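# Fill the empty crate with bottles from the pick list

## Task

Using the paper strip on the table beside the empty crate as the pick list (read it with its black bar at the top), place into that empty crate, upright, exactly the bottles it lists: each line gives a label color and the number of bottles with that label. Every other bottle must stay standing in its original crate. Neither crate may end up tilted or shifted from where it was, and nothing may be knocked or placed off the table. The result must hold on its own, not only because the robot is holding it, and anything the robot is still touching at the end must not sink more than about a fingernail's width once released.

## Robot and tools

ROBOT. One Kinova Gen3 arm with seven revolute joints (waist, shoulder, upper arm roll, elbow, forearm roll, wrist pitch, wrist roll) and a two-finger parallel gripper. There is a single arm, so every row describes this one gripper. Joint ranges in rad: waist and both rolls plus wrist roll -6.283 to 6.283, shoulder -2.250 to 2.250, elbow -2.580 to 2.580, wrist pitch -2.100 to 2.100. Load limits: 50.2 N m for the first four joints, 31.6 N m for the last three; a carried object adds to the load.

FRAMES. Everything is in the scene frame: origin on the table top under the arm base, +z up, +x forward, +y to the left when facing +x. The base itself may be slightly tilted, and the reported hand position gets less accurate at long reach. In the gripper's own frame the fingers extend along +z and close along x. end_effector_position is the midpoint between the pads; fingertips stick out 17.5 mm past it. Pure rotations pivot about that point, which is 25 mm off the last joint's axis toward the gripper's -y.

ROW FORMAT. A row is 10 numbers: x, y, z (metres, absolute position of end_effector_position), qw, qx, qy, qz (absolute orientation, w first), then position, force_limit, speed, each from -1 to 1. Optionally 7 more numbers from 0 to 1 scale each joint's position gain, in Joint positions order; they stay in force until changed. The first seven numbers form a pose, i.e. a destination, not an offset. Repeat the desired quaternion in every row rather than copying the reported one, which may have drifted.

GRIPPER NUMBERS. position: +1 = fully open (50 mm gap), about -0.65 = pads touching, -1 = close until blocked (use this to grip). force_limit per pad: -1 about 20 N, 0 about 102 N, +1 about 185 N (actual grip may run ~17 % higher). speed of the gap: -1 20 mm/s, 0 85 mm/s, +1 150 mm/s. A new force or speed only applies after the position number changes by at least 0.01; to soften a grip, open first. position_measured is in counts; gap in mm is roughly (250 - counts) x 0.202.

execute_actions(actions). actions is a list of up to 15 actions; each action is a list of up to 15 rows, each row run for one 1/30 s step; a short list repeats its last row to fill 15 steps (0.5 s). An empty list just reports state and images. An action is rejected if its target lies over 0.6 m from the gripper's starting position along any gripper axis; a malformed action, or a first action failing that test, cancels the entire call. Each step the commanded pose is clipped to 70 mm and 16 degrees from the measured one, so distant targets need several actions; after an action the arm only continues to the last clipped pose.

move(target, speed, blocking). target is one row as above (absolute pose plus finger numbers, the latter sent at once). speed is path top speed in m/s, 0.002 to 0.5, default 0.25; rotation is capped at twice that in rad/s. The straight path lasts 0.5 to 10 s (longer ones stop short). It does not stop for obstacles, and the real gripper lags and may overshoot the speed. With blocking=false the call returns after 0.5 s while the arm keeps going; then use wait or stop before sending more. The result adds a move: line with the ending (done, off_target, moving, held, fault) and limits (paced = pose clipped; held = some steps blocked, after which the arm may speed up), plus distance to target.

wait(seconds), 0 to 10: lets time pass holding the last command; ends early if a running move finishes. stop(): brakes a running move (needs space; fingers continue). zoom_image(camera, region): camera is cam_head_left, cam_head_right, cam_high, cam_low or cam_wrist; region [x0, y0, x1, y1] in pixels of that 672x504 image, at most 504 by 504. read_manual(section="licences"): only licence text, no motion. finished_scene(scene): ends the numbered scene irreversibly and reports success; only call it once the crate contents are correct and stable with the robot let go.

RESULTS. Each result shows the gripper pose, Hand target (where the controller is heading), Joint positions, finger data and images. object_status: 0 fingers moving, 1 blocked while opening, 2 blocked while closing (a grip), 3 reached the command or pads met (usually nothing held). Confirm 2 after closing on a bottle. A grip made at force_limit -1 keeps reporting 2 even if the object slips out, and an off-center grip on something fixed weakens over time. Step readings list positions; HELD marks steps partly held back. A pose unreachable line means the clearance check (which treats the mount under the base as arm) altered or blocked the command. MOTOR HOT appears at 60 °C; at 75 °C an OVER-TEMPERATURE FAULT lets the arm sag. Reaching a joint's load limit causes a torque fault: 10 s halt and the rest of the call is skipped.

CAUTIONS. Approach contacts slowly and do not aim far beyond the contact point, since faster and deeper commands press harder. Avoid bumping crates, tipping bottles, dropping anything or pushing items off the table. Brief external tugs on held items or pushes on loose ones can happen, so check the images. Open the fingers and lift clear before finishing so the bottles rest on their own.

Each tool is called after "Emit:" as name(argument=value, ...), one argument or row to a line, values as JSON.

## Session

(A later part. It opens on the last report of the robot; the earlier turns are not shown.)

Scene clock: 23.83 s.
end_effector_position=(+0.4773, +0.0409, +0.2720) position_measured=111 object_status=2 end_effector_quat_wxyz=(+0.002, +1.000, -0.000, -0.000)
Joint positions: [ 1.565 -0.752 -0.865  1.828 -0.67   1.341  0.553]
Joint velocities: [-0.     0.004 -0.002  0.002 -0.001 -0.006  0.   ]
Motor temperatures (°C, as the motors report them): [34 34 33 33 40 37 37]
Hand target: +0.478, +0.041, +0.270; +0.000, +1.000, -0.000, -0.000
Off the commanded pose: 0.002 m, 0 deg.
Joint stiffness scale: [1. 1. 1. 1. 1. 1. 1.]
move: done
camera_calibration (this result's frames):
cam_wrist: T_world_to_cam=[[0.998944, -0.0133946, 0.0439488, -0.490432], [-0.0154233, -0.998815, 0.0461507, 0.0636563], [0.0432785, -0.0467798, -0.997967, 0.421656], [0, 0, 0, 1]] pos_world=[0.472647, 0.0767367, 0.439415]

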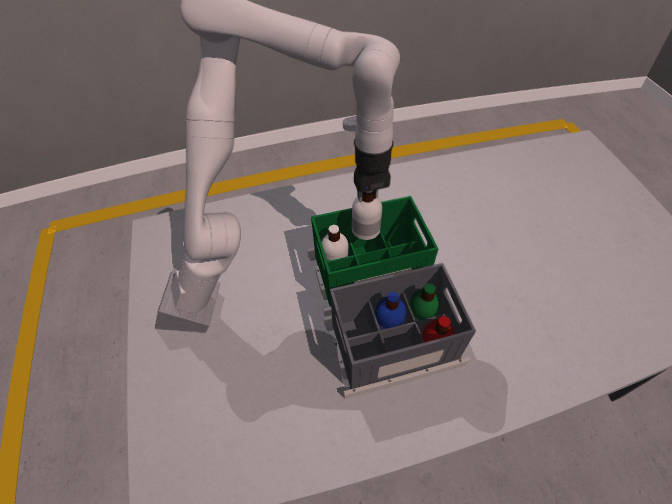

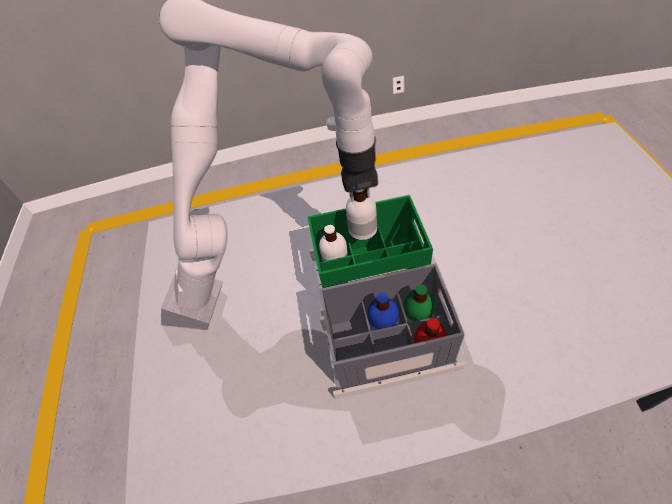

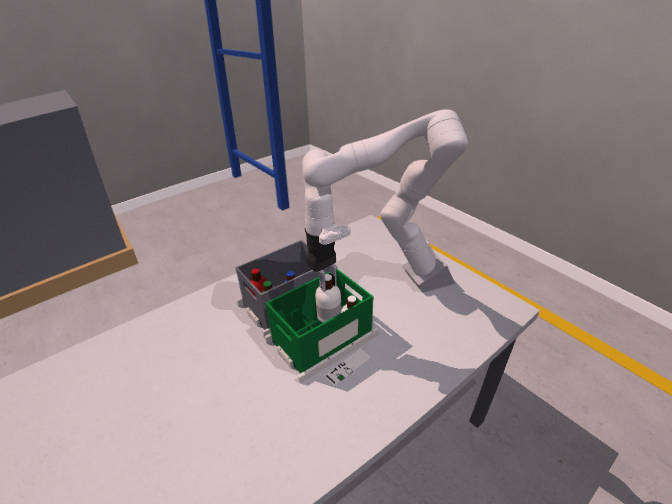

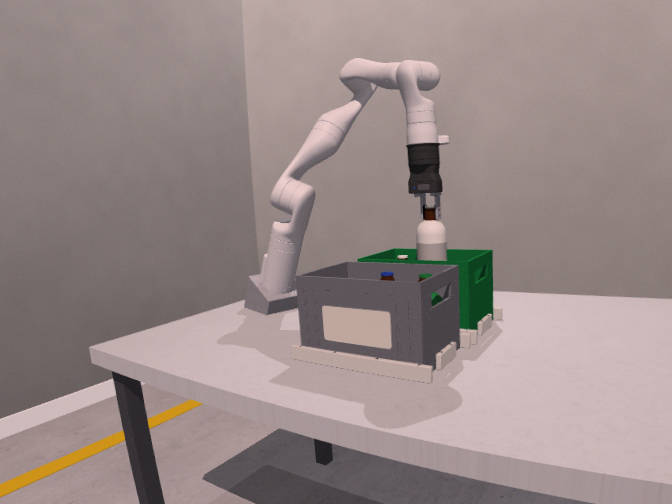

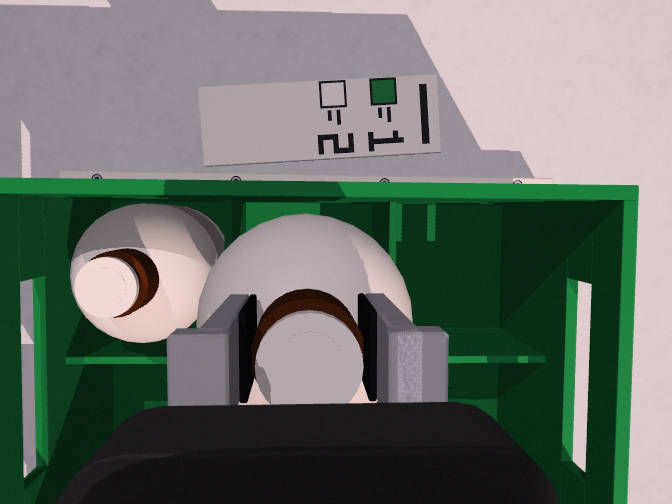

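Emit:
move(
  target=[0.478, 0.043, 0.149, 0, 1, 0, 0, -1, 0, 0],
  speed=0.1,
)

Emit:
move(
  target=[0.478, 0.043, 0.149, 0, 1, 0, 0, 0.5, 0, 0],
)

Emit:
move(
  target=[0.478, 0.043, 0.25, 0, 1, 0, 0, 0.5, 0, 0],
)

Emit:
move(
  target=[0.557, -0.186, 0.24, 0, 1, 0, 0, 0.7, 0, 0],
)

Scene clock: 25.83 s.
end_effector_position=(+0.4780, +0.0432, +0.1508) position_measured=111 object_status=2 end_effector_quat_wxyz=(+0.001, +1.000, -0.000, +0.000)
Joint positions: [ 1.737 -0.709 -1.225  2.033 -0.801  0.959  0.62 ]
Joint velocities: [ 0.004  0.007 -0.004  0.001  0.    -0.005  0.   ]
Motor temperatures (°C, as the motors report them): [34 34 33 33 40 37 37]
Hand target: +0.478, +0.043, +0.149; +0.000, +1.000, -0.000, -0.000
Off the commanded pose: 0.002 m, 0 deg.
Joint stiffness scale: [1. 1. 1. 1. 1. 1. 1.]
move: done
camera_calibration (this result's frames):
cam_wrist: T_world_to_cam=[[0.998936, -0.0134878, 0.0441044, -0.485753], [-0.0154906, -0.998849, 0.0453882, 0.0717466], [0.0434414, -0.0460231, -0.997995, 0.300635], [0, 0, 0, 1]] pos_world=[0.473288, 0.0789485, 0.3182]

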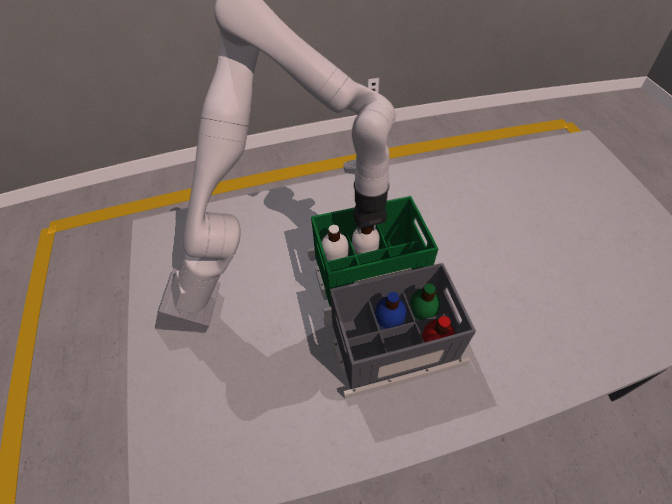

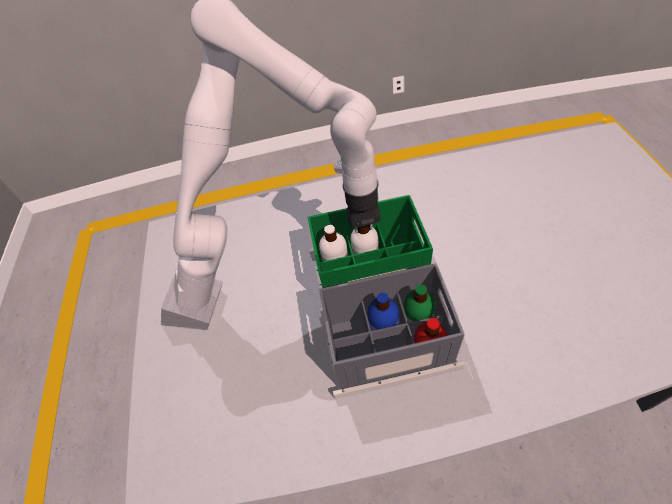

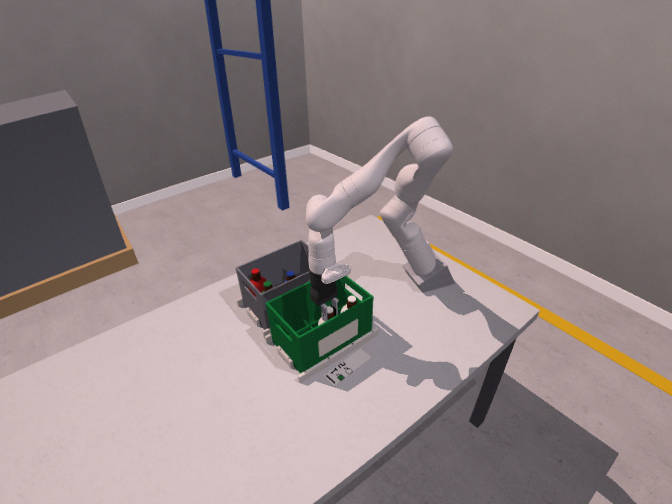

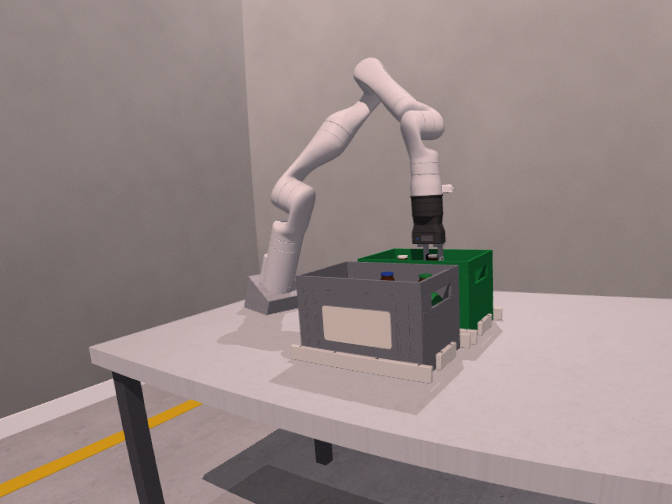

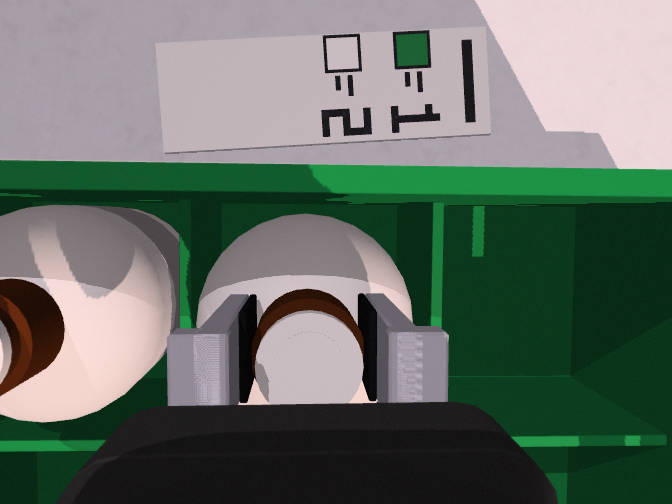

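Scene clock: 26.53 s.
end_effector_position=(+0.4781, +0.0432, +0.1504) position_measured=78 object_status=3 end_effector_quat_wxyz=(+0.001, +1.000, -0.000, -0.000)
Joint positions: [ 1.738 -0.707 -1.228  2.033 -0.801  0.958  0.62 ]
Joint velocities: [-0.001  0.003 -0.001 -0.     0.    -0.003  0.001]
Motor temperatures (°C, as the motors report them): [34 34 33 33 40 37 37]
Hand target: +0.478, +0.043, +0.149; +0.000, +1.000, -0.000, -0.000
Off the commanded pose: 0.001 m, 0 deg.
Joint stiffness scale: [1. 1. 1. 1. 1. 1. 1.]
move: done
camera_calibration (this result's frames):
cam_wrist: T_world_to_cam=[[0.998944, -0.0140812, 0.0437434, -0.485812], [-0.0160141, -0.998896, 0.0441576, 0.0721353], [0.0430733, -0.0448114, -0.998066, 0.300417], [0, 0, 0, 1]] pos_world=[0.473514, 0.078677, 0.317901]

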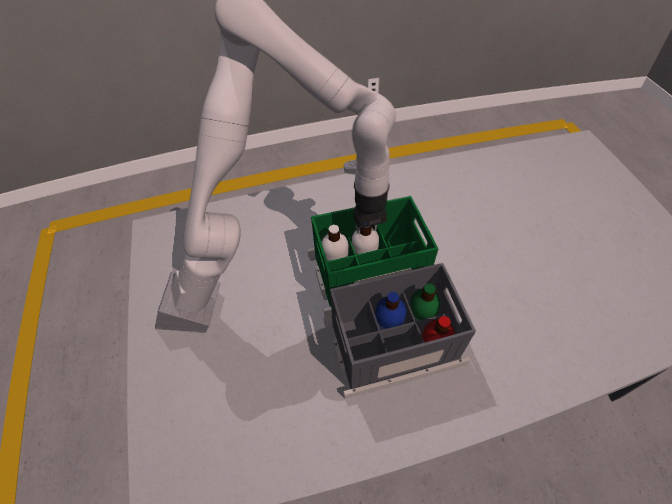

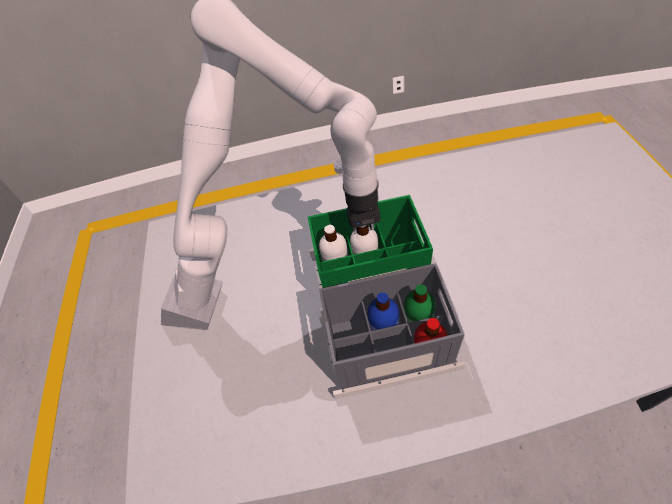

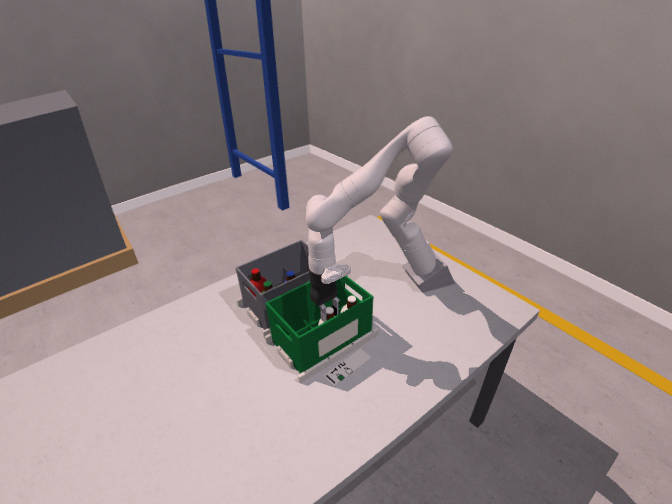

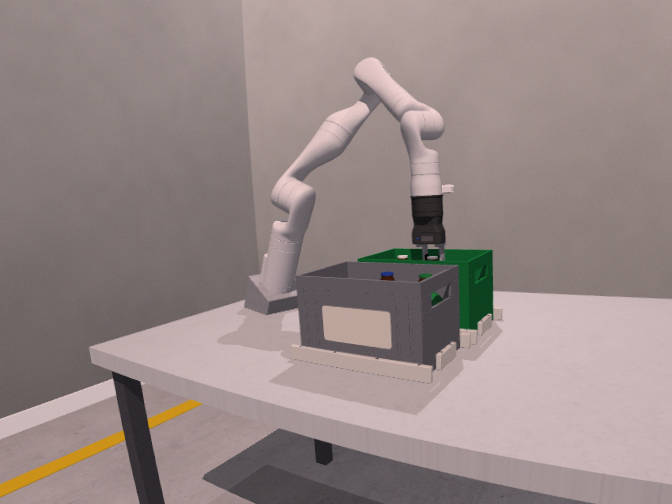

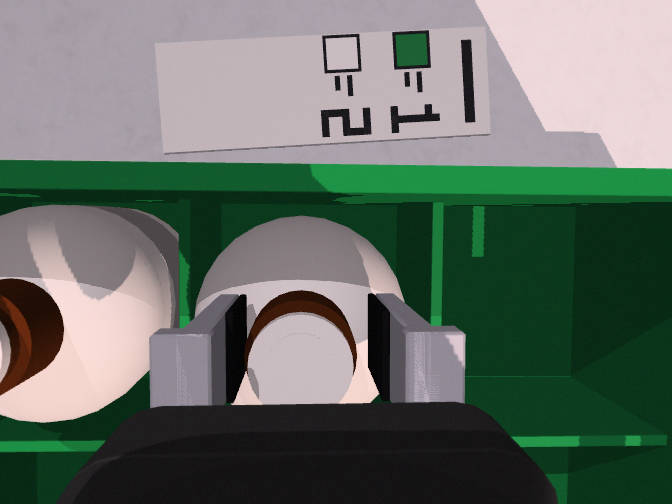

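Scene clock: 27.47 s.
end_effector_position=(+0.4785, +0.0428, +0.2479) position_measured=78 object_status=3 end_effector_quat_wxyz=(-0.002, +1.000, -0.000, -0.000)
Joint positions: [ 1.58  -0.737 -0.931  1.875 -0.685  1.261  0.552]
Joint velocities: [-0.001 -0.006  0.002 -0.001  0.001  0.001  0.   ]
Motor temperatures (°C, as the motors report them): [34 34 33 33 40 37 37]
Hand target: +0.478, +0.043, +0.250; -0.000, +1.000, +0.000, +0.000
Off the commanded pose: 0.002 m, 0 deg.
Joint stiffness scale: [1. 1. 1. 1. 1. 1. 1.]
move: done
camera_calibration (this result's frames):
cam_wrist: T_world_to_cam=[[0.998951, -0.0137653, 0.0436728, -0.490395], [-0.0154951, -0.999099, 0.0395201, 0.0684347], [0.0430894, -0.0401554, -0.998264, 0.397479], [0, 0, 0, 1]] pos_world=[0.473813, 0.0775835, 0.415501]

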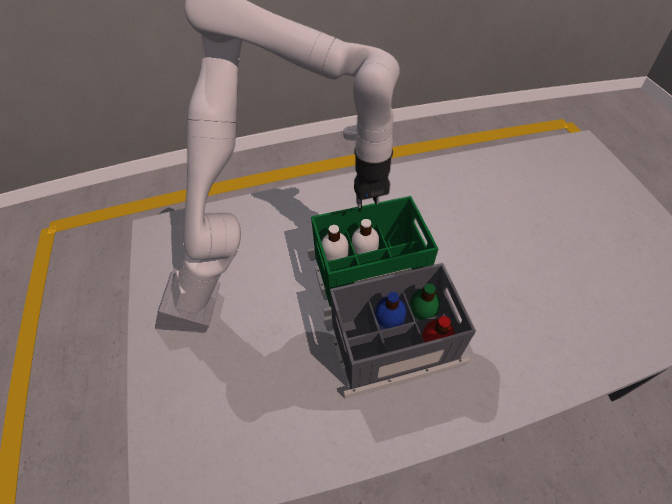

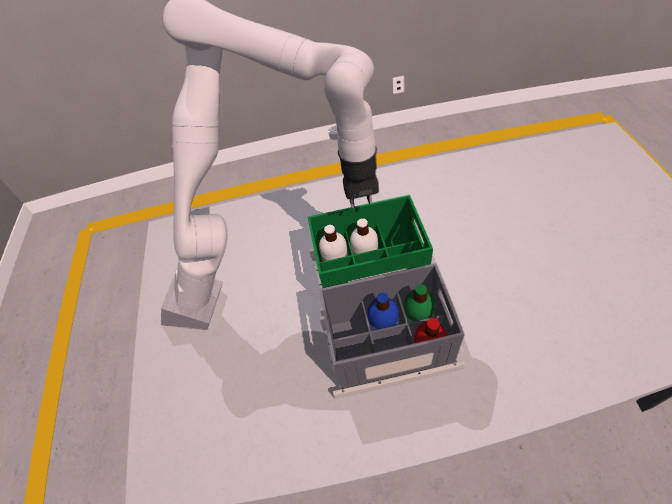

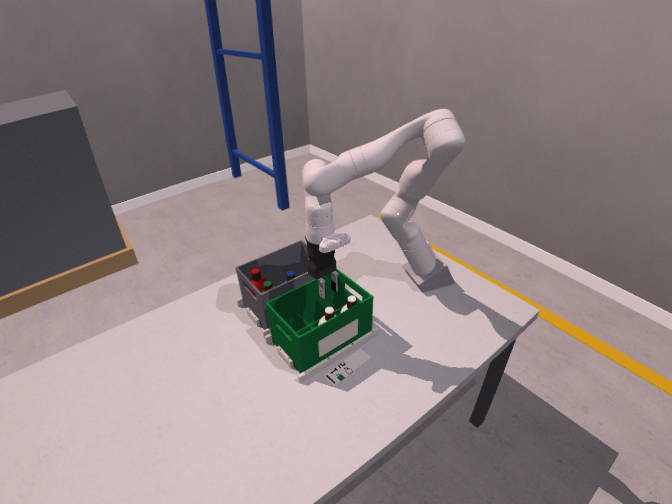

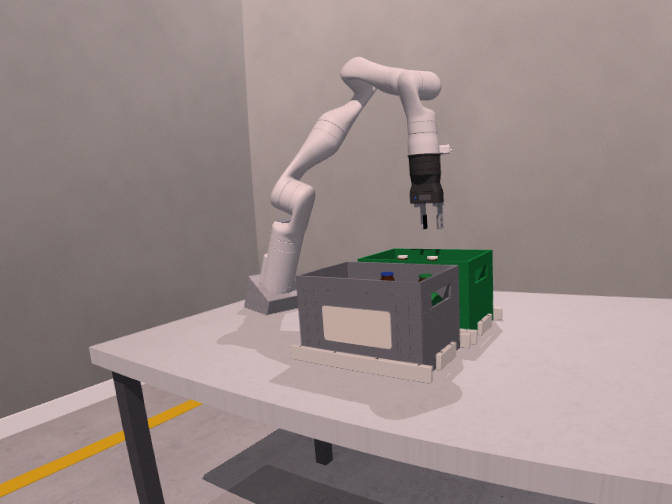

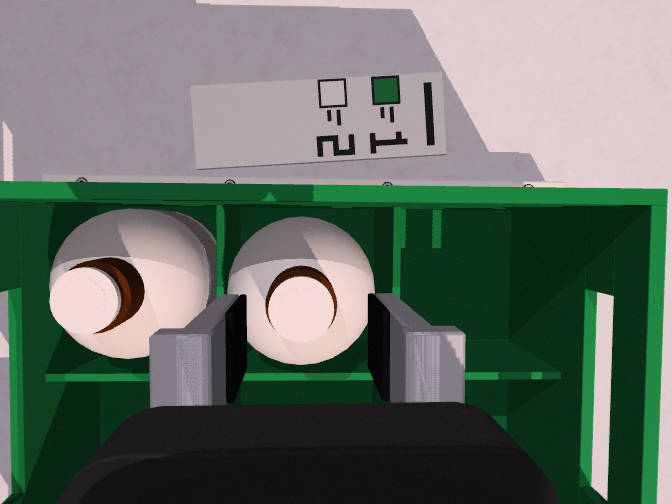

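Scene clock: 29.47 s.
end_effector_position=(+0.5577, -0.1857, +0.2393) position_measured=48 object_status=3 end_effector_quat_wxyz=(+0.000, +1.000, +0.001, +0.002)
Joint positions: [ 2.172 -0.193 -1.402  1.555 -0.337  1.151  0.645]
Joint velocities: [ 0.009 -0.    -0.    -0.     0.     0.002  0.   ]
Motor temperatures (°C, as the motors report them): [34 34 33 33 40 37 37]
Hand target: +0.558, -0.185, +0.240; -0.001, +1.000, +0.000, +0.001
Off the commanded pose: 0.001 m, 0 deg.
Joint stiffness scale: [1. 1. 1. 1. 1. 1. 1.]
move: done
camera_calibration (this result's frames):
cam_wrist: T_world_to_cam=[[0.998805, -0.0115833, 0.0474817, -0.572796], [-0.0136393, -0.998973, 0.0432075, -0.160203], [0.0469325, -0.0438035, -0.997937, 0.373476], [0, 0, 0, 1]] pos_world=[0.552398, -0.150314, 0.406825]

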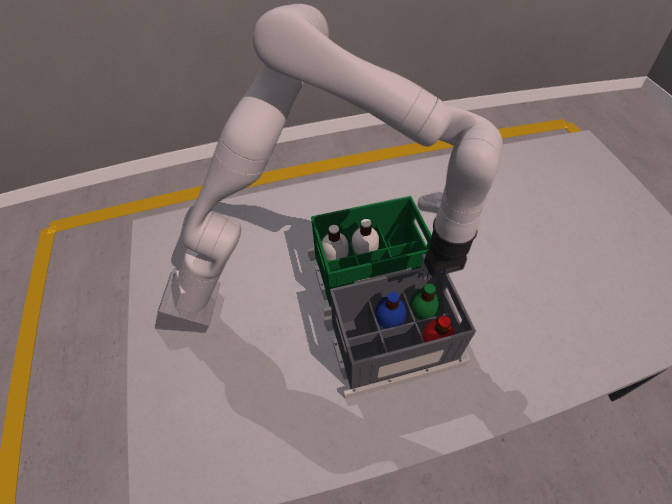

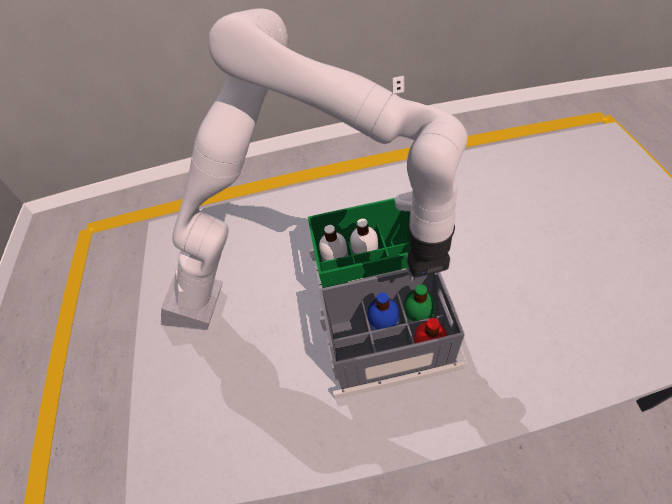

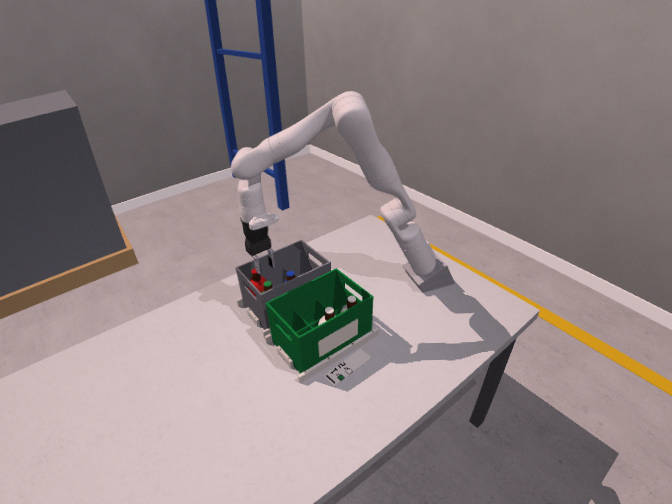

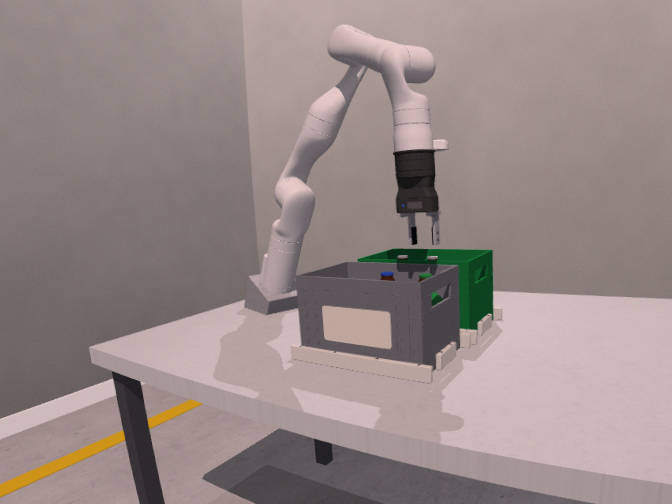

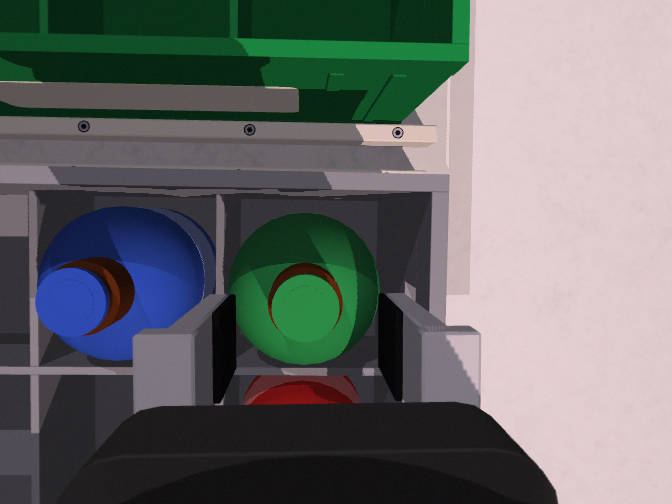

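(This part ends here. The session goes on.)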